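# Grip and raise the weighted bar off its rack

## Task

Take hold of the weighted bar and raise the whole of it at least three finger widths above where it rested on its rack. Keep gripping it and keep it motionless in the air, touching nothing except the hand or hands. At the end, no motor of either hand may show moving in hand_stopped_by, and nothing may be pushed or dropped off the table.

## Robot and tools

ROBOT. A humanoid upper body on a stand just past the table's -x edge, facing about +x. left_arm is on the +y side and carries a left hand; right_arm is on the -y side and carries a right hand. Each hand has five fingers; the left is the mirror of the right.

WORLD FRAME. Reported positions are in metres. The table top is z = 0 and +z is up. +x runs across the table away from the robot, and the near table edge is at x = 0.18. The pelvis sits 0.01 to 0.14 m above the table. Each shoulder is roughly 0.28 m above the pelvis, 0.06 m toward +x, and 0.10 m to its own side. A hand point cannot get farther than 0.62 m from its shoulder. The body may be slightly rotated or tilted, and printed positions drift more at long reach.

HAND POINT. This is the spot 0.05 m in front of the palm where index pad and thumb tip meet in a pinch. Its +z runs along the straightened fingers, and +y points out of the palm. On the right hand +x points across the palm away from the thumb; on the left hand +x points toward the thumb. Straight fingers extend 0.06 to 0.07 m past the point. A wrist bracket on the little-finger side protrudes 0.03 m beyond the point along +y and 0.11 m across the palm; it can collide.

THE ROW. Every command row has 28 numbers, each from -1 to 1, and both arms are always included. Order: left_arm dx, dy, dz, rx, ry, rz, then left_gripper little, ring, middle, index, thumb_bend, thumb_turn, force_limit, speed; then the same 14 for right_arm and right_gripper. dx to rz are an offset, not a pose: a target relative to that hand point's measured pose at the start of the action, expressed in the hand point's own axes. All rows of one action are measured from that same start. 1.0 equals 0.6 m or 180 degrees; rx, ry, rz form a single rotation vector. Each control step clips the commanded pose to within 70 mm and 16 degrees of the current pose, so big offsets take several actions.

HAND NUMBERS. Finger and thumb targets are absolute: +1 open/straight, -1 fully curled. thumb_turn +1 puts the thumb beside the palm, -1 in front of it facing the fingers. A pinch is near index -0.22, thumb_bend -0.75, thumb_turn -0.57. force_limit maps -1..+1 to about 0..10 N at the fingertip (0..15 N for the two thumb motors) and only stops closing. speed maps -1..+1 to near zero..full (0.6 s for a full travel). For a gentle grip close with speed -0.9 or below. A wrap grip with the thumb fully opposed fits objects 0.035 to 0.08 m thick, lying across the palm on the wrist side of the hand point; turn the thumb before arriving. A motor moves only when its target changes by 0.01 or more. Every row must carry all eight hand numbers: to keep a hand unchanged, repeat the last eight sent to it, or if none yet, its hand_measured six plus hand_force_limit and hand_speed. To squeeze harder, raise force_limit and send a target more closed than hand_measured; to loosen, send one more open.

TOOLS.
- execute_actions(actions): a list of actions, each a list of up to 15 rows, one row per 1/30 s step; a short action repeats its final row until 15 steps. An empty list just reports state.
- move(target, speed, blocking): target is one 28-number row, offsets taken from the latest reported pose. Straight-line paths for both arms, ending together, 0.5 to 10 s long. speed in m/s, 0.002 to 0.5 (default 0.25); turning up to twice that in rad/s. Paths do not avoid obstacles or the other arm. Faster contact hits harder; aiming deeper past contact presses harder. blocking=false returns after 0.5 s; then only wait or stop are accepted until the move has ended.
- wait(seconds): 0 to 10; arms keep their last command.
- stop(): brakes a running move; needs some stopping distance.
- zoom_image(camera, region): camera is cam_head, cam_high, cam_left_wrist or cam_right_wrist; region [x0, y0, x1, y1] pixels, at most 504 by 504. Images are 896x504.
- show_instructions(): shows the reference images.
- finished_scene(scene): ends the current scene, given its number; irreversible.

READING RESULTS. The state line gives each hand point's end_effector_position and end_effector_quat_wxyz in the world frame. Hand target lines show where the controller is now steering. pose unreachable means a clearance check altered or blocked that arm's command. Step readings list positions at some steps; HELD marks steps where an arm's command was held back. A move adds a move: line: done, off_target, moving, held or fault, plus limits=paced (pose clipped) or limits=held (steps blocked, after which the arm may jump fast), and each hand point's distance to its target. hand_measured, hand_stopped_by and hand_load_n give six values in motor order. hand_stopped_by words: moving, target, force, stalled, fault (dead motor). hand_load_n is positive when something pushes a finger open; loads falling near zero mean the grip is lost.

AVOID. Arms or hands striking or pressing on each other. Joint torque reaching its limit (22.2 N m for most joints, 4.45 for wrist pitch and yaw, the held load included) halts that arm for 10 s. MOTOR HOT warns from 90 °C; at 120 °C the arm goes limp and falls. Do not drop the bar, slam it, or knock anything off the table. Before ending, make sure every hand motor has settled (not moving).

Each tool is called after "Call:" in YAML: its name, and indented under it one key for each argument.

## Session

Call:
execute_actions:
  actions: []

Scene clock: 0.00 s.
left_arm: end_effector_position=(+0.1840, +0.1142, +0.4278) hand_measured=(+1.000, +1.000, +1.000, +1.000, +1.000, +1.000) hand_load_n=(+0.0, +0.0, +0.0, +0.0, +0.0, +0.0) hand_stopped_by=(target, target, target, target, target, target) hand_force_limit=0.00 hand_speed=-0.80 end_effector_quat_wxyz=(+0.051, +0.102, -0.123, +0.986) | right_arm: end_effector_position=(+0.1929, -0.1005, +0.4111) hand_measured=(+1.000, +1.000, +1.000, +1.000, +1.000, +1.000) hand_load_n=(+0.0, +0.0, +0.0, +0.0, +0.0, +0.0) hand_stopped_by=(target, target, target, target, target, target) hand_force_limit=0.00 hand_speed=-0.80 end_effector_quat_wxyz=(+0.973, -0.168, +0.160, +0.014)
Joint positions: left_arm=[-0.177  0.434  0.155 -0.482 -0.394 -0.892 -0.187] | right_arm=[-0.038 -0.445 -0.2   -0.467  0.398 -0.915  0.223]
Joint velocities: left_arm=[-0.002 -0.012 -0.012 -0.002  0.     0.     0.   ] | right_arm=[-0.009  0.011 -0.011  0.002 -0.017  0.     0.   ]
Motor temperatures (°C, as the motors report them): left_arm=[49 39 47 40 40 32 32] | right_arm=[52 42 48 41 41 31 33]
Hand target (left_arm): +0.184, +0.114, +0.428; +0.051, +0.102, -0.123, +0.986
Hand target (right_arm): +0.193, -0.100, +0.411; +0.973, -0.168, +0.160, +0.014
camera_calibration (this result's frames):
cam_left_wrist: T_world_to_cam=[[0.290971, 0.935347, 0.201152, -0.248145], [-0.903893, 0.337662, -0.262607, 0.246098], [-0.31355, -0.105409, 0.943703, -0.200368], [0, 0, 0, 1]] pos_world=[0.231824, 0.127883, 0.30363]
cam_right_wrist: T_world_to_cam=[[-0.160812, 0.934322, -0.318092, 0.251721], [-0.963559, -0.218419, -0.154424, 0.233415], [-0.213759, 0.281667, 0.935399, -0.186795], [0, 0, 0, 1]] pos_world=[0.22546, -0.131592, 0.290843]

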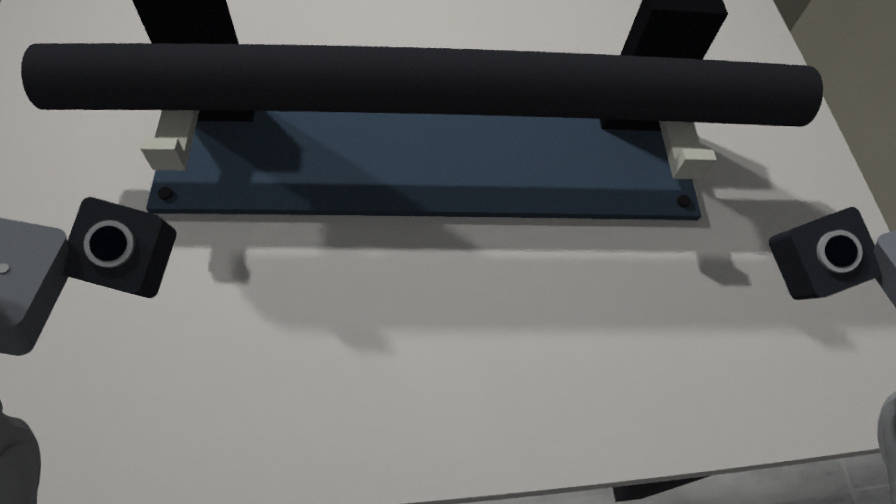

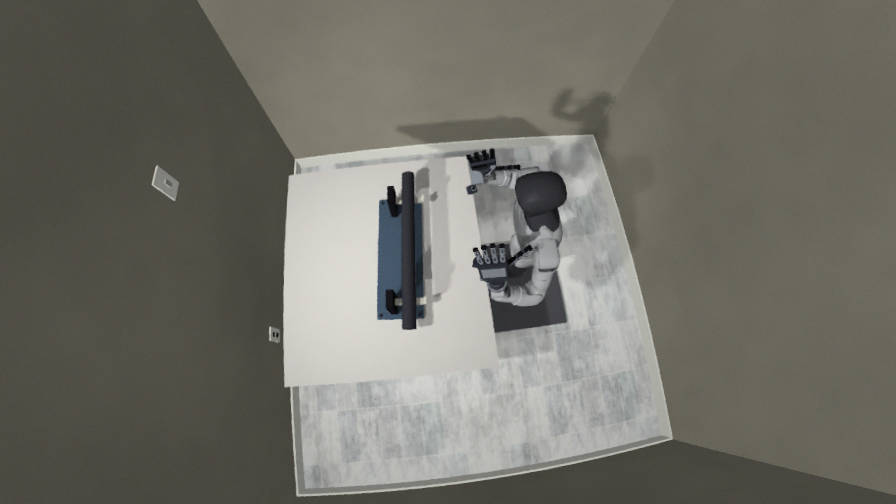

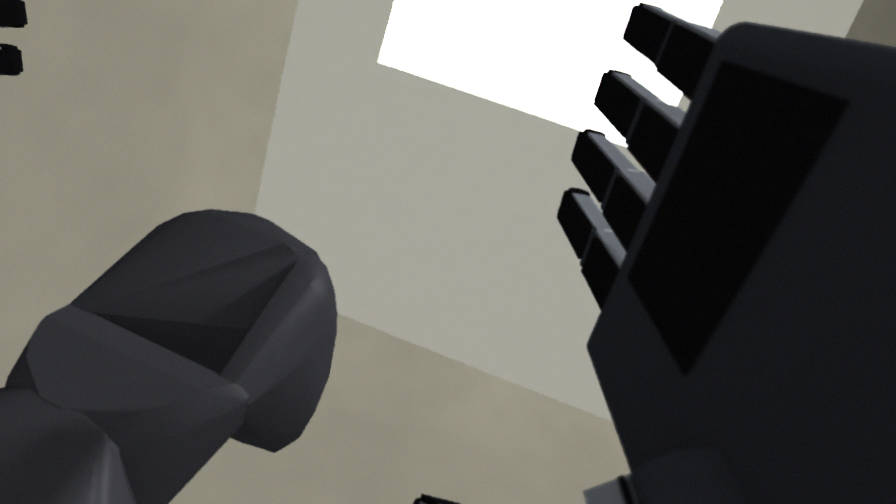

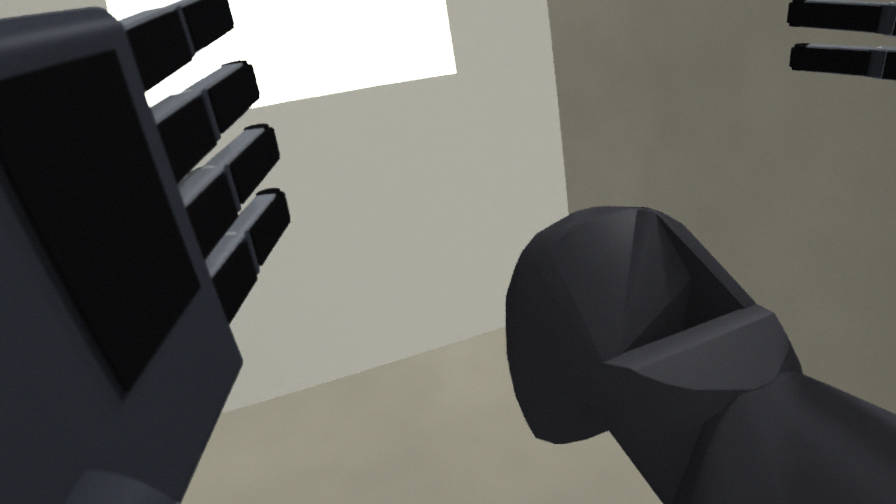

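Call:
move:
  target: [-0.401,0.064,-0.2065,-0.4196,-0.497,0.2505, 1,1,1,1,1,-1,1,1, 0.412,0.0585,-0.134,-0.363,0.496,-0.246, 1,1,1,1,1,-1,1,1]
  speed: 0.2

Scene clock: 29.87 s.
left_arm: end_effector_position=(+0.3837, +0.0735, +0.2401) hand_measured=(+1.000, +1.000, +1.000, +1.000, +1.000, -1.000) hand_load_n=(+0.0, +0.0, +0.0, +0.0, +0.0, +0.0) hand_stopped_by=(target, target, target, target, target, target) hand_force_limit=1.00 hand_speed=1.00 end_effector_quat_wxyz=(+0.283, -0.593, +0.677, -0.331) | right_arm: end_effector_position=(+0.4033, -0.1091, +0.2772) hand_measured=(+1.000, +1.000, +1.000, +1.000, +1.000, -1.000) hand_load_n=(+0.0, +0.0, +0.0, +0.0, +0.0, +0.0) hand_stopped_by=(target, target, target, target, target, target) hand_force_limit=1.00 hand_speed=1.00 end_effector_quat_wxyz=(+0.347, -0.568, +0.648, -0.370)
Joint positions: left_arm=[-1.581  0.999 -0.96  -0.432  0.439  1.13  -1.293] | right_arm=[-1.563 -1.096  0.947 -0.487 -0.619  1.348  1.327]
Joint velocities: left_arm=[ 0.     0.    -0.005  0.009  0.017  0.     0.   ] | right_arm=[ 0.008  0.008 -0.006  0.    -0.048  0.     0.048]
Motor temperatures (°C, as the motors report them): left_arm=[51 40 48 41 40 33 33] | right_arm=[52 44 48 41 41 31 34]
Hand target (left_arm): +0.384, +0.073, +0.241; +0.284, -0.591, +0.678, -0.332
Hand target (right_arm): +0.404, -0.109, +0.278; +0.346, -0.569, +0.647, -0.371
Off the commanded pose (left_arm): 0.020 m, 5 deg.
Off the commanded pose (right_arm): 0.029 m, 7 deg.
joint sent to its limit (left arm) — the command would take joint 1 (shoulder pitch) past its lower limit, so that joint was sent only as far as its limit.
joint sent to its limit (right arm) — the command would take joint 1 (shoulder pitch) past its lower limit, so that joint was sent only as far as its limit.
move: off_target (left_arm, right_arm)
camera_calibration (this result's frames):
cam_left_wrist: T_world_to_cam=[[0.637247, 0.0892795, 0.765471, -0.436552], [-0.415164, -0.797047, 0.438583, 0.118552], [0.649272, -0.597282, -0.47085, 0.0414944], [0, 0, 0, 1]] pos_world=[0.300469, 0.15825, 0.301711]
cam_right_wrist: T_world_to_cam=[[-0.490368, 0.159974, -0.856708, 0.448742], [-0.303731, 0.89001, 0.340044, 0.131382], [0.816877, 0.426955, -0.387843, -0.047157], [0, 0, 0, 1]] pos_world=[0.298475, -0.168584, 0.321476]

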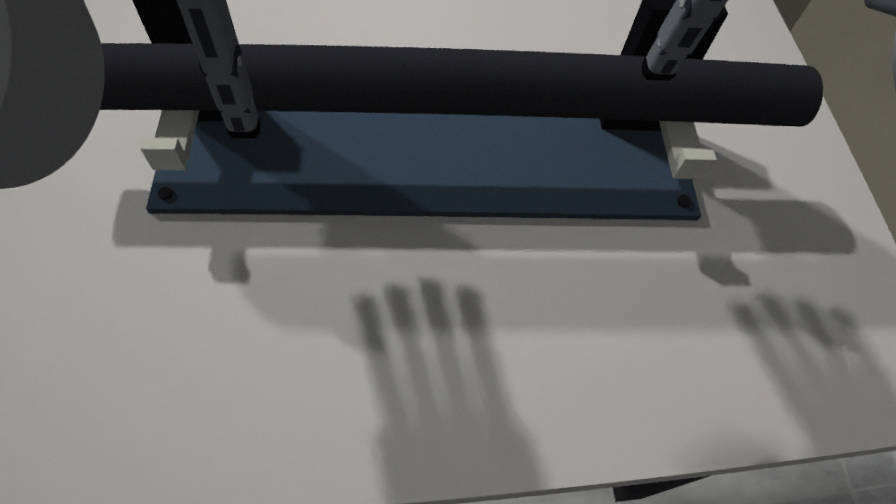

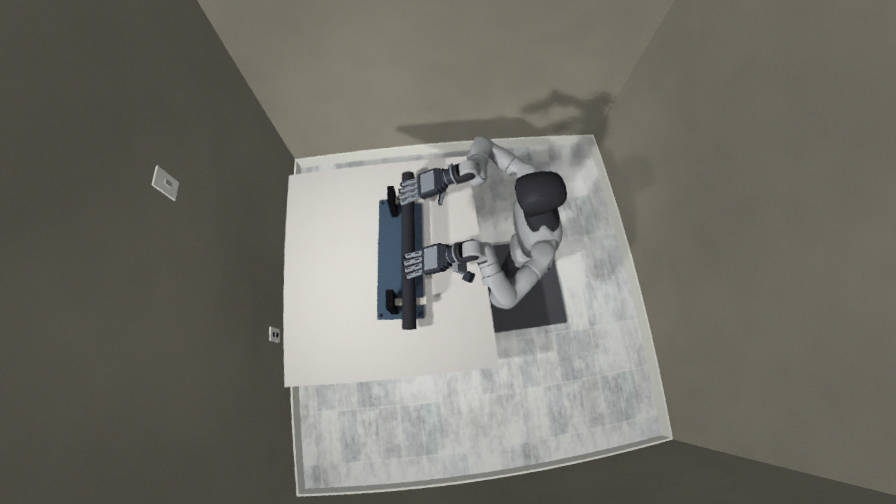

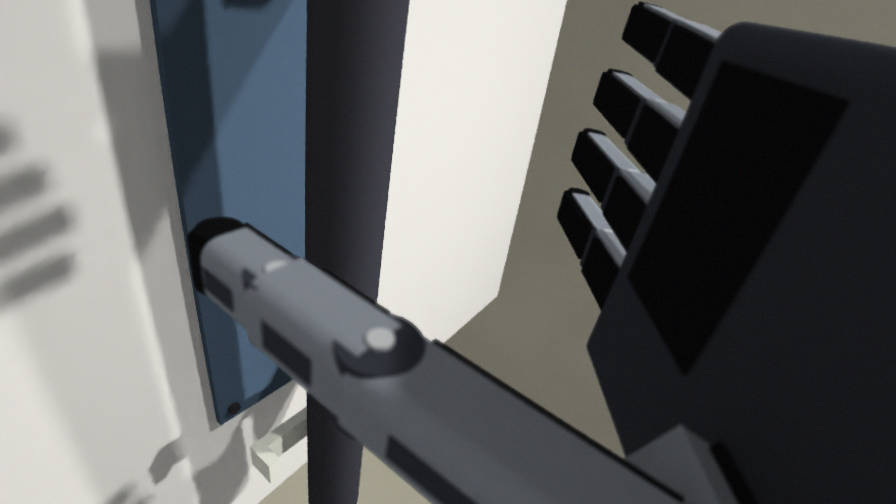

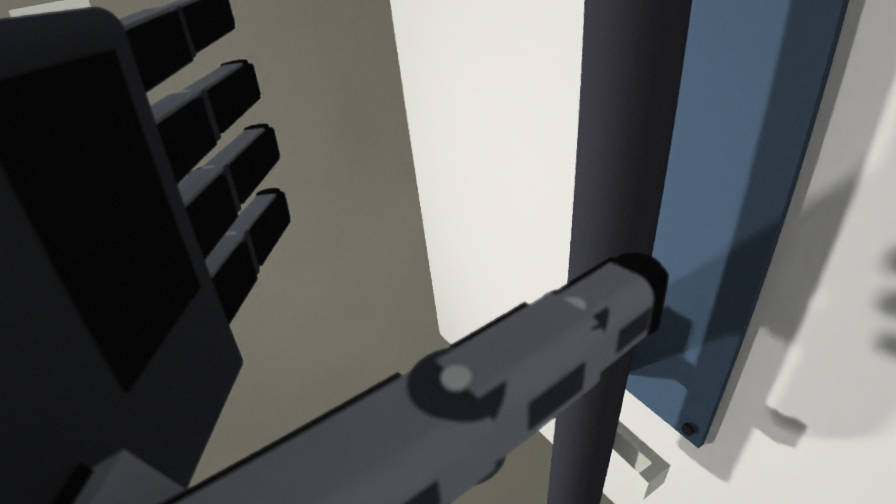

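Call:
move:
  target: [0.003,-0.022,0.16,0,-0.0165,-0.0131, 1,1,1,1,1,-1,1,1, -0.062,0.07,0.163,0,-0.012,-0.0067, 1,1,1,1,1,-1,1,1]
  speed: 0.12

Scene clock: 43.47 s.
left_arm: end_effector_position=(+0.4670, +0.0612, +0.1906) hand_measured=(+1.000, +1.000, +1.000, +1.000, +1.000, -1.000) hand_load_n=(+0.0, +0.0, +0.0, +0.0, +0.0, +0.0) hand_stopped_by=(target, target, target, target, target, target) hand_force_limit=1.00 hand_speed=1.00 end_effector_quat_wxyz=(-0.288, +0.619, -0.656, +0.322) | right_arm: end_effector_position=(+0.4652, -0.0794, +0.1866) hand_measured=(+1.000, +1.000, +1.000, +1.000, +1.000, -1.000) hand_load_n=(+0.0, +0.0, +0.0, +0.0, +0.0, +0.0) hand_stopped_by=(target, target, target, target, target, target) hand_force_limit=1.00 hand_speed=1.00 end_effector_quat_wxyz=(-0.342, +0.588, -0.631, +0.372)
Joint positions: left_arm=[-1.521  0.675 -0.967  0.229  0.426  0.819 -0.994] | right_arm=[-1.327 -0.723  0.935 -0.061 -0.604  1.112  0.894]
Joint velocities: left_arm=[-0.002 -0.005 -0.002  0.    -0.006 -0.003  0.   ] | right_arm=[ 0.005 -0.005 -0.005 -0.014  0.    -0.002  0.   ]
Motor temperatures (°C, as the motors report them): left_arm=[60 40 49 40 40 33 33] | right_arm=[57 43 49 41 41 31 34]
Hand target (left_arm): +0.467, +0.060, +0.192; -0.287, +0.618, -0.656, +0.324
Hand target (right_arm): +0.466, -0.079, +0.187; -0.343, +0.588, -0.631, +0.371
Off the commanded pose (left_arm): 0.002 m, 1 deg.
Off the commanded pose (right_arm): 0.011 m, 2 deg.
move: off_target (right_arm)
camera_calibration (this result's frames):
cam_left_wrist: T_world_to_cam=[[0.636155, 0.142079, 0.758367, -0.452053], [-0.354592, -0.819113, 0.450908, 0.135805], [0.685253, -0.555758, -0.470703, -0.0625754], [0, 0, 0, 1]] pos_world=[0.378611, 0.14069, 0.252132]
cam_right_wrist: T_world_to_cam=[[-0.501564, 0.109331, -0.858184, 0.398227], [-0.337822, 0.888474, 0.310629, 0.175748], [0.796436, 0.445714, -0.408692, -0.130628], [0, 0, 0, 1]] pos_world=[0.363145, -0.141463, 0.233774]

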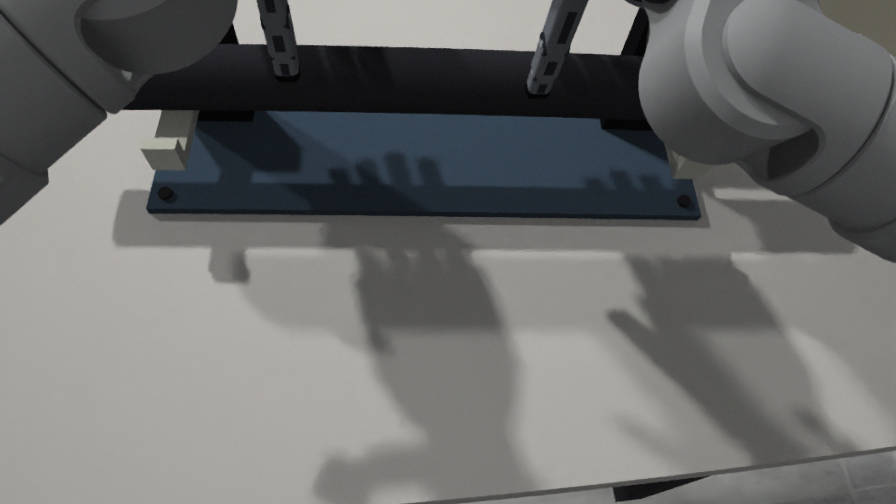

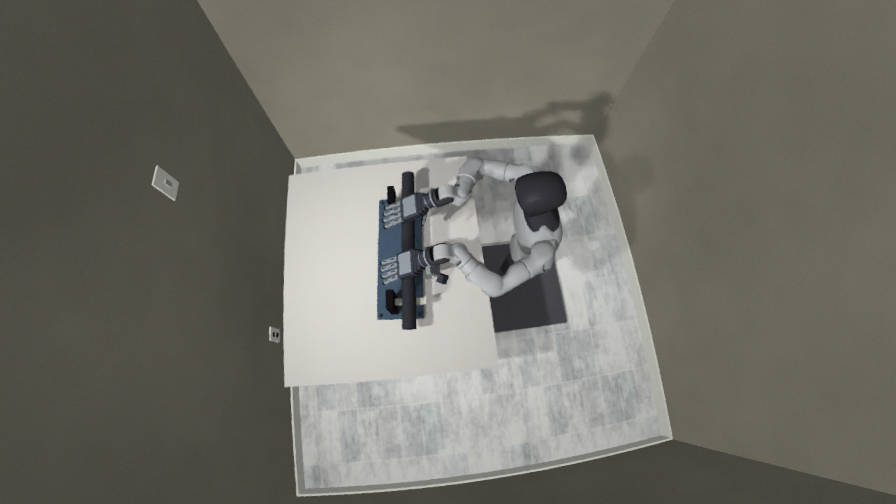

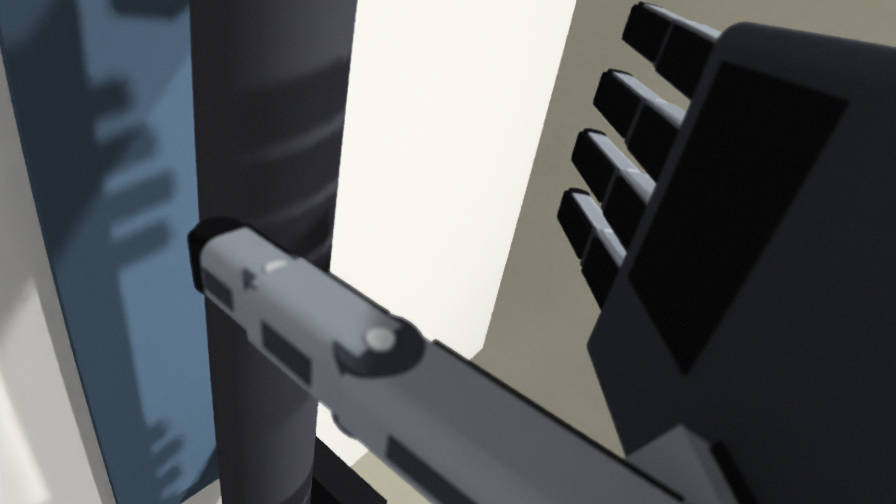

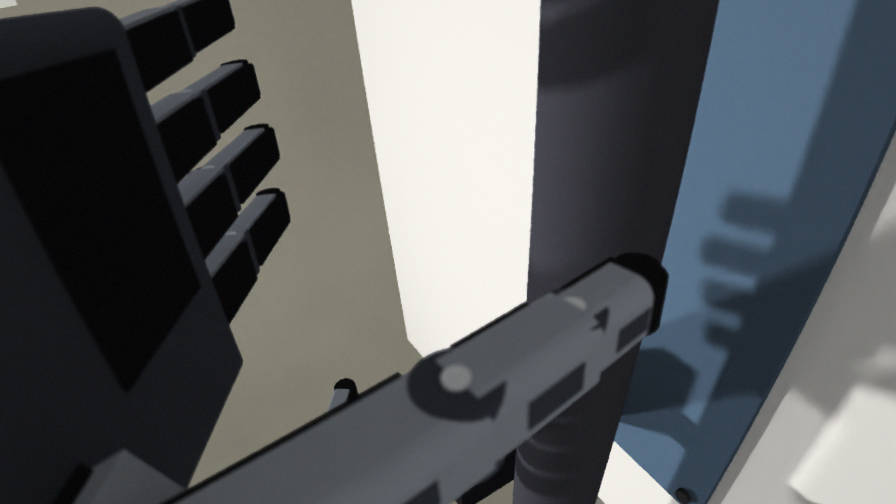

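Call:
move:
  target: [0,0.108,0,0,0,0, 1,1,1,1,1,-1,1,1, 0,0.105,0,0,0,0, 1,1,1,1,1,-1,1,1]
  speed: 0.07

Call:
move:
  target: [0,0.015,0.12,0,0,0, 1,1,1,1,1,-1,1,1, 0,0.015,0.115,0,0,0, 1,1,1,1,1,-1,1,1]
  speed: 0.05

Scene clock: 55.13 s.
left_arm: end_effector_position=(+0.4270, +0.0613, +0.1397) hand_measured=(+1.000, +1.000, +1.000, +1.000, +1.000, -1.000) hand_load_n=(+0.0, +0.0, +0.0, +0.0, +0.0, +0.0) hand_stopped_by=(target, target, target, target, target, target) hand_force_limit=1.00 hand_speed=1.00 end_effector_quat_wxyz=(-0.284, +0.622, -0.654, +0.323) | right_arm: end_effector_position=(+0.4315, -0.0782, +0.1312) hand_measured=(+1.000, +1.000, +1.000, +1.000, +1.000, -1.000) hand_load_n=(+0.0, +0.0, +0.0, +0.0, +0.0, +0.0) hand_stopped_by=(target, target, target, target, target, target) hand_force_limit=1.00 hand_speed=1.00 end_effector_quat_wxyz=(-0.339, +0.592, -0.629, +0.372)
Joint positions: left_arm=[-1.29   0.74  -1.    -0.133  0.493  1.057 -0.923] | right_arm=[-1.11  -0.712  1.006 -0.259 -0.685  1.261  0.778]
Joint velocities: left_arm=[ 0.005  0.008 -0.003  0.    -0.009  0.003  0.002] | right_arm=[ 0.005  0.    -0.003 -0.006 -0.009  0.002 -0.006]
Motor temperatures (°C, as the motors report them): left_arm=[68 40 50 40 40 33 34] | right_arm=[61 43 49 41 41 31 34]
Hand target (left_arm): +0.428, +0.062, +0.141; -0.287, +0.622, -0.652, +0.325
Hand target (right_arm): +0.432, -0.078, +0.133; -0.342, +0.591, -0.627, +0.374
Off the commanded pose (left_arm): 0.002 m, 1 deg.
Off the commanded pose (right_arm): 0.003 m, 1 deg.
move: done
camera_calibration (this result's frames):
cam_left_wrist: T_world_to_cam=[[0.639983, 0.151929, 0.75322, -0.389543], [-0.349594, -0.815354, 0.461499, 0.140781], [0.684256, -0.558672, -0.468699, -0.0588101], [0, 0, 0, 1]] pos_world=[0.338758, 0.141114, 0.200877]
cam_right_wrist: T_world_to_cam=[[-0.506194, 0.10106, -0.856478, 0.334748], [-0.341245, 0.888589, 0.306531, 0.182579], [0.792035, 0.447433, -0.415313, -0.124008], [0, 0, 0, 1]] pos_world=[0.32997, -0.140581, 0.179236]

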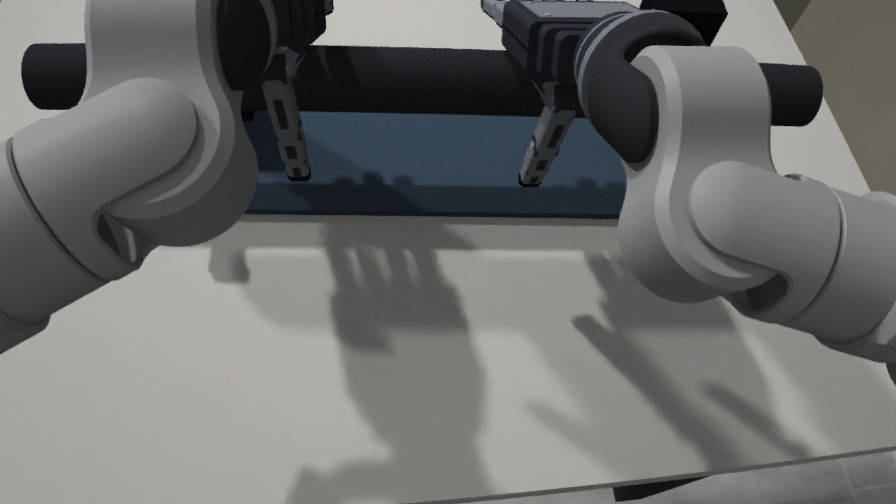

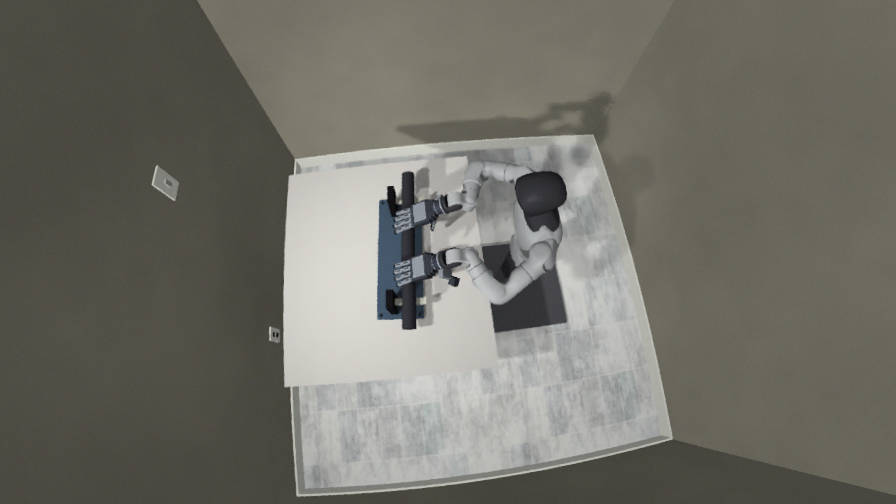

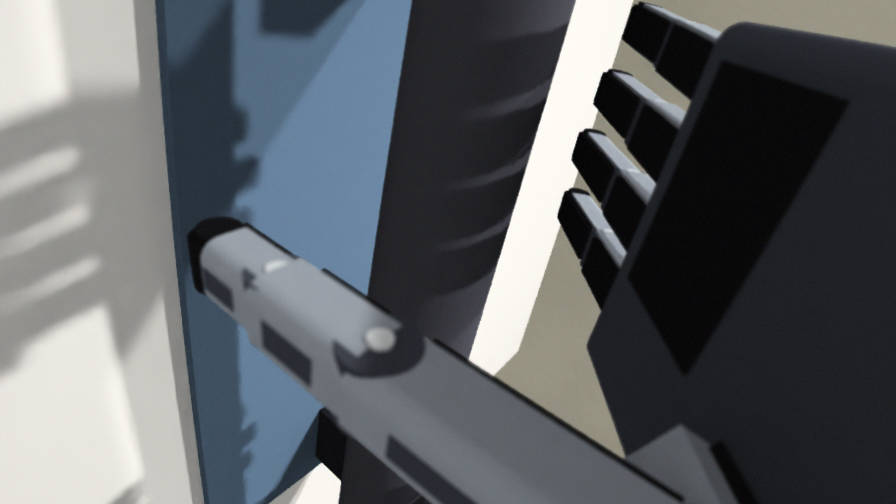

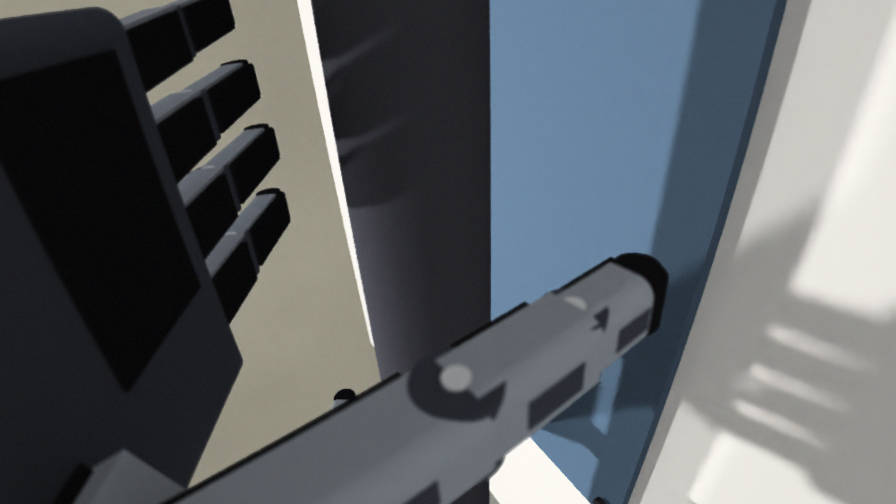

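Scene clock: 56.90 s.
left_arm: end_effector_position=(+0.4774, +0.0587, +0.0861) hand_measured=(+1.000, +1.000, +1.000, +1.000, +1.000, -1.000) hand_load_n=(+0.0, +0.0, +0.0, +0.0, +0.0, +0.0) hand_stopped_by=(target, target, target, target, target, target) hand_force_limit=1.00 hand_speed=1.00 end_effector_quat_wxyz=(-0.281, +0.625, -0.653, +0.322) | right_arm: end_effector_position=(+0.4818, -0.0836, +0.0836) hand_measured=(+1.000, +1.000, +1.000, +1.000, +1.000, -1.000) hand_load_n=(+0.0, +0.0, +0.0, +0.0, +0.0, +0.0) hand_stopped_by=(target, target, target, target, target, target) hand_force_limit=1.00 hand_speed=1.00 end_effector_quat_wxyz=(-0.328, +0.600, -0.625, +0.376)
Joint positions: left_arm=[-1.271  0.508 -0.95   0.481  0.433  0.665 -0.656] | right_arm=[-1.103 -0.511  0.9    0.31  -0.579  0.862  0.51 ]
Joint velocities: left_arm=[-0.005 -0.011  0.015  0.009 -0.002 -0.006  0.   ] | right_arm=[-0.003 -0.003 -0.008  0.002  0.    -0.006  0.   ]
Motor temperatures (°C, as the motors report them): left_arm=[69 40 50 40 40 33 34] | right_arm=[61 43 49 41 41 31 34]
Hand target (left_arm): +0.478, +0.057, +0.087; -0.280, +0.625, -0.653, +0.324
Hand target (right_arm): +0.482, -0.082, +0.085; -0.331, +0.600, -0.625, +0.374
Off the commanded pose (left_arm): 0.003 m, 0 deg.
Off the commanded pose (right_arm): 0.008 m, 2 deg.
move: off_target (right_arm)
camera_calibration (this result's frames):
cam_left_wrist: T_world_to_cam=[[0.643815, 0.157269, 0.748845, -0.382745], [-0.343079, -0.815439, 0.466214, 0.177568], [0.683959, -0.557068, -0.471036, -0.119597], [0, 0, 0, 1]] pos_world=[0.389136, 0.138366, 0.147497]
cam_right_wrist: T_world_to_cam=[[-0.516855, 0.076153, -0.852679, 0.32271], [-0.341067, 0.895254, 0.286695, 0.221199], [0.785197, 0.439, -0.436743, -0.1769], [0, 0, 0, 1]] pos_world=[0.381139, -0.144945, 0.134491]

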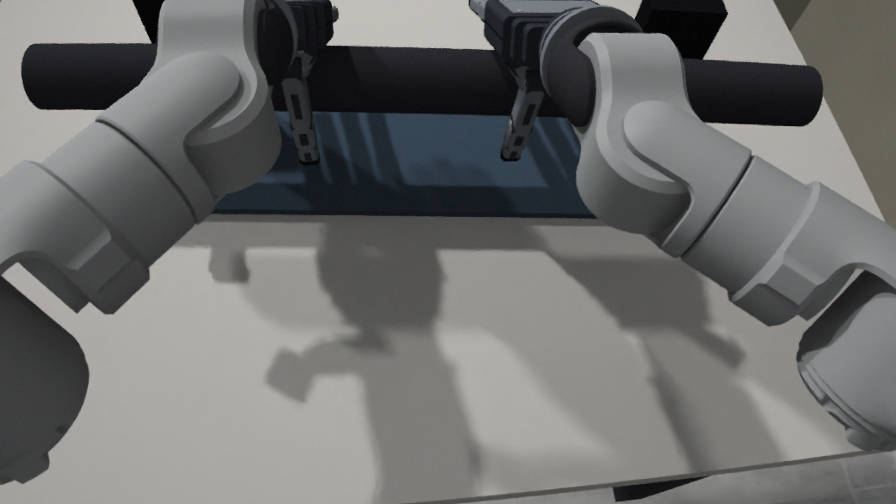

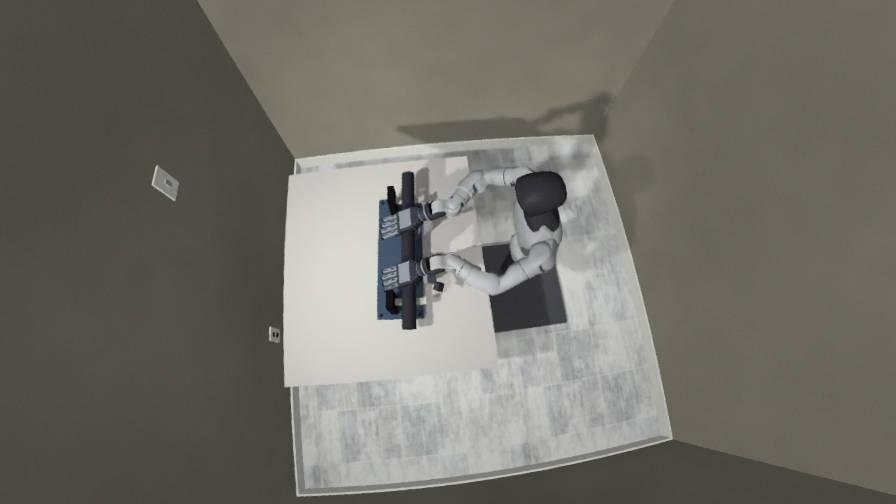

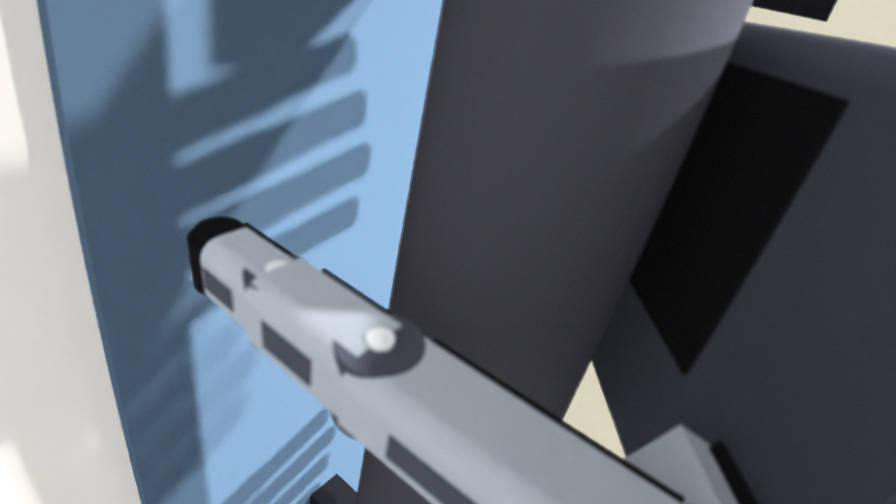

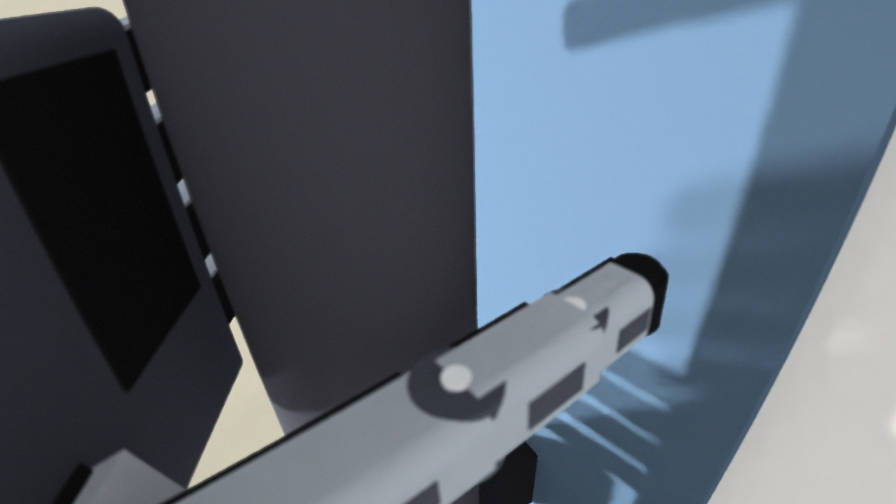

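Call:
move:
  target: [0,0.008,0.025,0,0,0, 1,1,1,1,1,-1,1,1, 0,0.012,0.045,0,0,0, 1,1,1,1,1,-1,1,1]
  speed: 0.03

Call:
move:
  target: [0,0,0,0,0,0, -1,-1,-1,-1,-1,-1,1,-0.3, 0,0,0,0,0,0, -1,-1,-1,-1,-1,-1,1,-0.3]
  speed: 0.05

Scene clock: 60.67 s.
left_arm: end_effector_position=(+0.4907, +0.0592, +0.0793) hand_measured=(+1.000, +1.000, +1.000, +1.000, +1.000, -1.000) hand_load_n=(+0.0, +0.0, +0.0, +0.0, +0.0, +0.0) hand_stopped_by=(target, target, target, target, target, target) hand_force_limit=1.00 hand_speed=1.00 end_effector_quat_wxyz=(-0.290, +0.621, -0.650, +0.327) | right_arm: end_effector_position=(+0.5006, -0.0832, +0.0680) hand_measured=(+1.000, +1.000, +1.000, +1.000, +1.000, -1.000) hand_load_n=(+0.0, +0.0, +0.0, +0.0, +0.5, -1.0) hand_stopped_by=(target, target, target, target, target, target) hand_force_limit=1.00 hand_speed=1.00 end_effector_quat_wxyz=(-0.328, +0.603, -0.622, +0.376)
Joint positions: left_arm=[-1.29   0.449 -0.939  0.647  0.433  0.567 -0.585] | right_arm=[-1.148 -0.411  0.865  0.599 -0.556  0.685  0.408]
Joint velocities: left_arm=[ 0.     0.008 -0.002  0.006  0.    -0.003  0.   ] | right_arm=[-0.006  0.    -0.025  0.009  0.006 -0.008  0.   ]
Motor temperatures (°C, as the motors report them): left_arm=[70 40 50 40 40 33 34] | right_arm=[63 43 49 41 41 31 34]
Hand target (left_arm): +0.486, +0.058, +0.073; -0.280, +0.626, -0.653, +0.322
Hand target (right_arm): +0.499, -0.085, +0.062; -0.325, +0.604, -0.623, +0.376
Off the commanded pose (left_arm): 0.008 m, 1 deg.
Off the commanded pose (right_arm): 0.005 m, 1 deg.
move: off_target (left_arm, right_arm)
camera_calibration (this result's frames):
cam_left_wrist: T_world_to_cam=[[0.626957, 0.154254, 0.76363, -0.37904], [-0.353151, -0.817434, 0.455067, 0.191635], [0.694413, -0.554984, -0.458021, -0.137939], [0, 0, 0, 1]] pos_world=[0.401104, 0.138564, 0.13906]
cam_right_wrist: T_world_to_cam=[[-0.51802, 0.0685057, -0.852621, 0.319004], [-0.347588, 0.893919, 0.283005, 0.235176], [0.781561, 0.442963, -0.439256, -0.196284], [0, 0, 0, 1]] pos_world=[0.400403, -0.145135, 0.119214]

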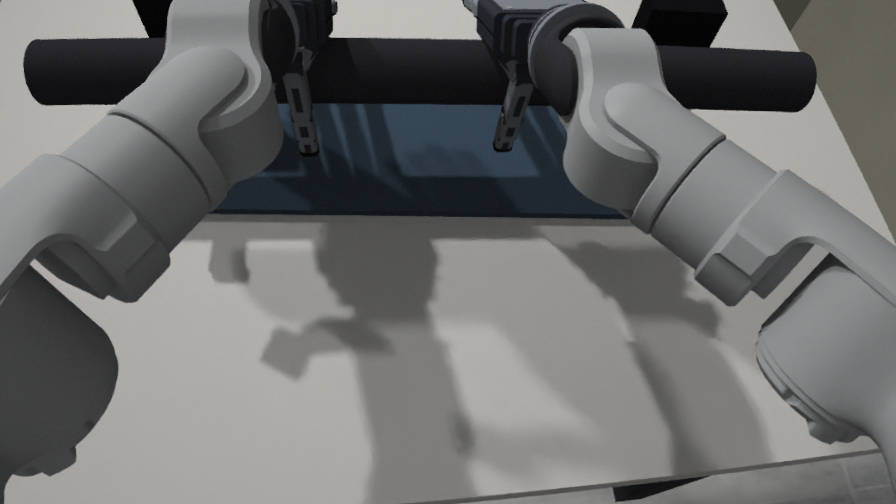

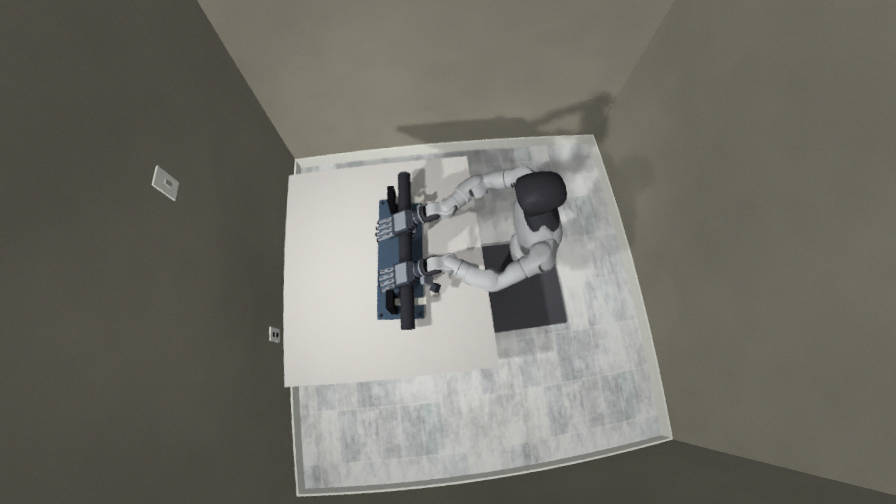

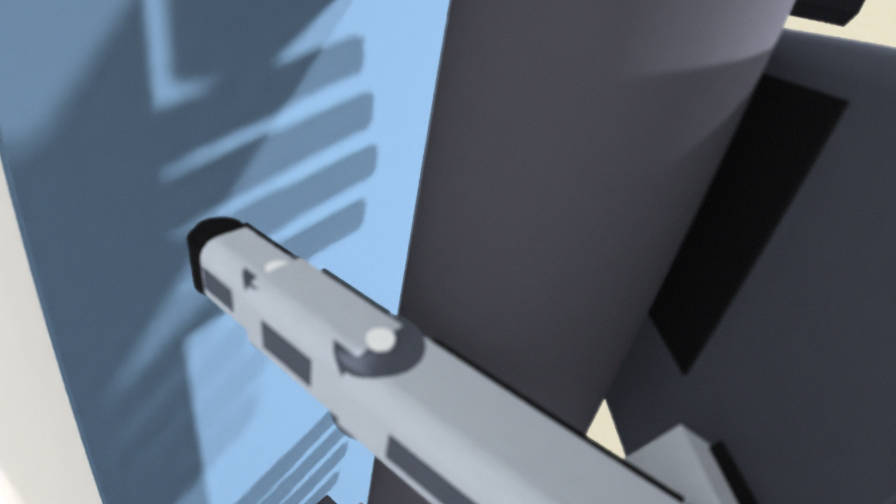

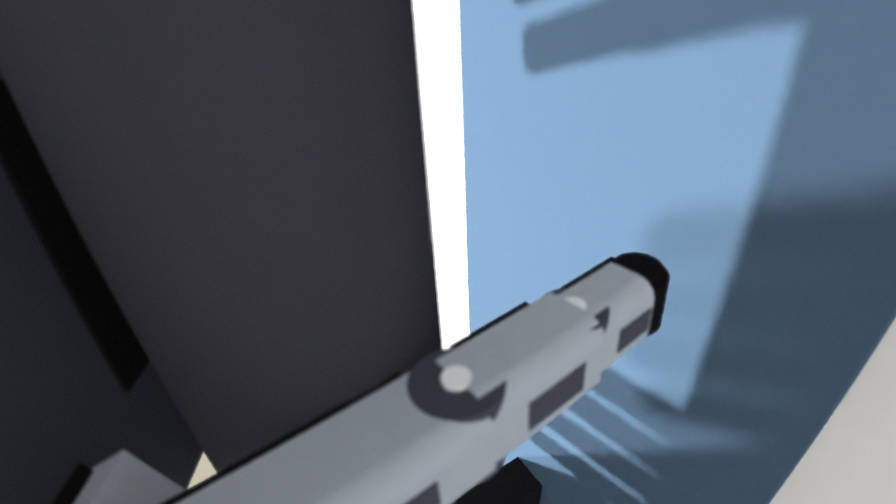

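Scene clock: 62.27 s.
left_arm: end_effector_position=(+0.4924, +0.0600, +0.0797) hand_measured=(-0.432, -0.430, -0.446, -0.450, +0.076, -1.000) hand_load_n=(+7.5, +8.0, +12.0, +12.0, +16.0, +3.0) hand_stopped_by=(force, force, force, force, force, target) hand_force_limit=1.00 hand_speed=-0.30 end_effector_quat_wxyz=(-0.293, +0.619, -0.649, +0.330) | right_arm: end_effector_position=(+0.5013, -0.0826, +0.0717) hand_measured=(-0.504, -0.470, -0.456, -0.428, +0.094, -1.000) hand_load_n=(+11.5, +7.5, +9.5, +6.5, +15.5, -0.5) hand_stopped_by=(force, force, force, force, force, target) hand_force_limit=1.00 hand_speed=-0.30 end_effector_quat_wxyz=(-0.330, +0.604, -0.621, +0.374)
Joint positions: left_arm=[-1.289  0.45  -0.94   0.651  0.432  0.563 -0.573] | right_arm=[-1.153 -0.418  0.861  0.589 -0.557  0.683  0.419]
Joint velocities: left_arm=[ 0.002  0.021  0.009 -0.008 -0.003  0.     0.   ] | right_arm=[ 0.012 -0.009 -0.011 -0.012  0.002  0.     0.   ]
Motor temperatures (°C, as the motors report them): left_arm=[71 40 50 40 40 33 34] | right_arm=[63 43 49 41 41 31 35]
Hand target (left_arm): +0.491, +0.059, +0.079; -0.290, +0.621, -0.650, +0.328
Hand target (right_arm): +0.500, -0.083, +0.068; -0.328, +0.603, -0.622, +0.376
Off the commanded pose (left_arm): 0.002 m, 1 deg.
Off the commanded pose (right_arm): 0.004 m, 0 deg.
move: off_target (right_arm)
camera_calibration (this result's frames):
cam_left_wrist: T_world_to_cam=[[0.619677, 0.153948, 0.76961, -0.377419], [-0.357498, -0.81758, 0.451395, 0.195143], [0.69871, -0.554854, -0.4516, -0.141131], [0, 0, 0, 1]] pos_world=[0.402251, 0.139341, 0.138644]
cam_right_wrist: T_world_to_cam=[[-0.517245, 0.069507, -0.85301, 0.322274], [-0.351562, 0.891466, 0.285819, 0.235397], [0.780296, 0.447724, -0.43667, -0.194715], [0, 0, 0, 1]] pos_world=[0.401386, -0.14507, 0.122596]

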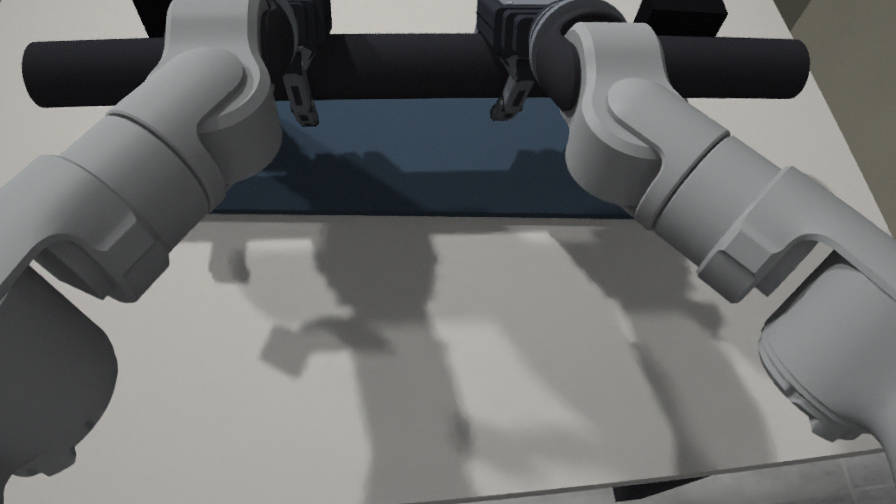

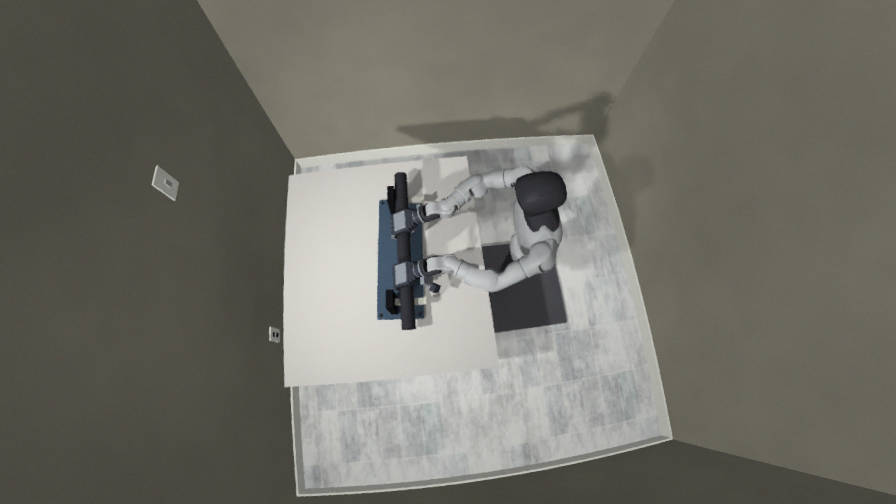

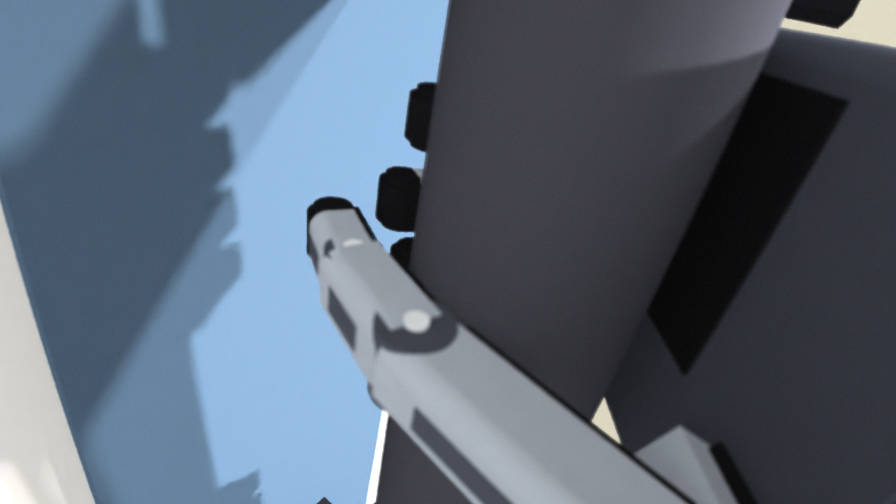

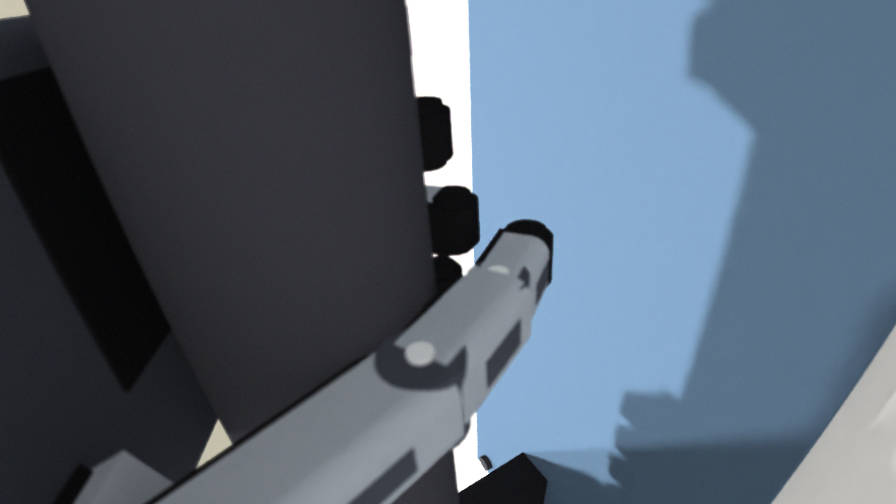

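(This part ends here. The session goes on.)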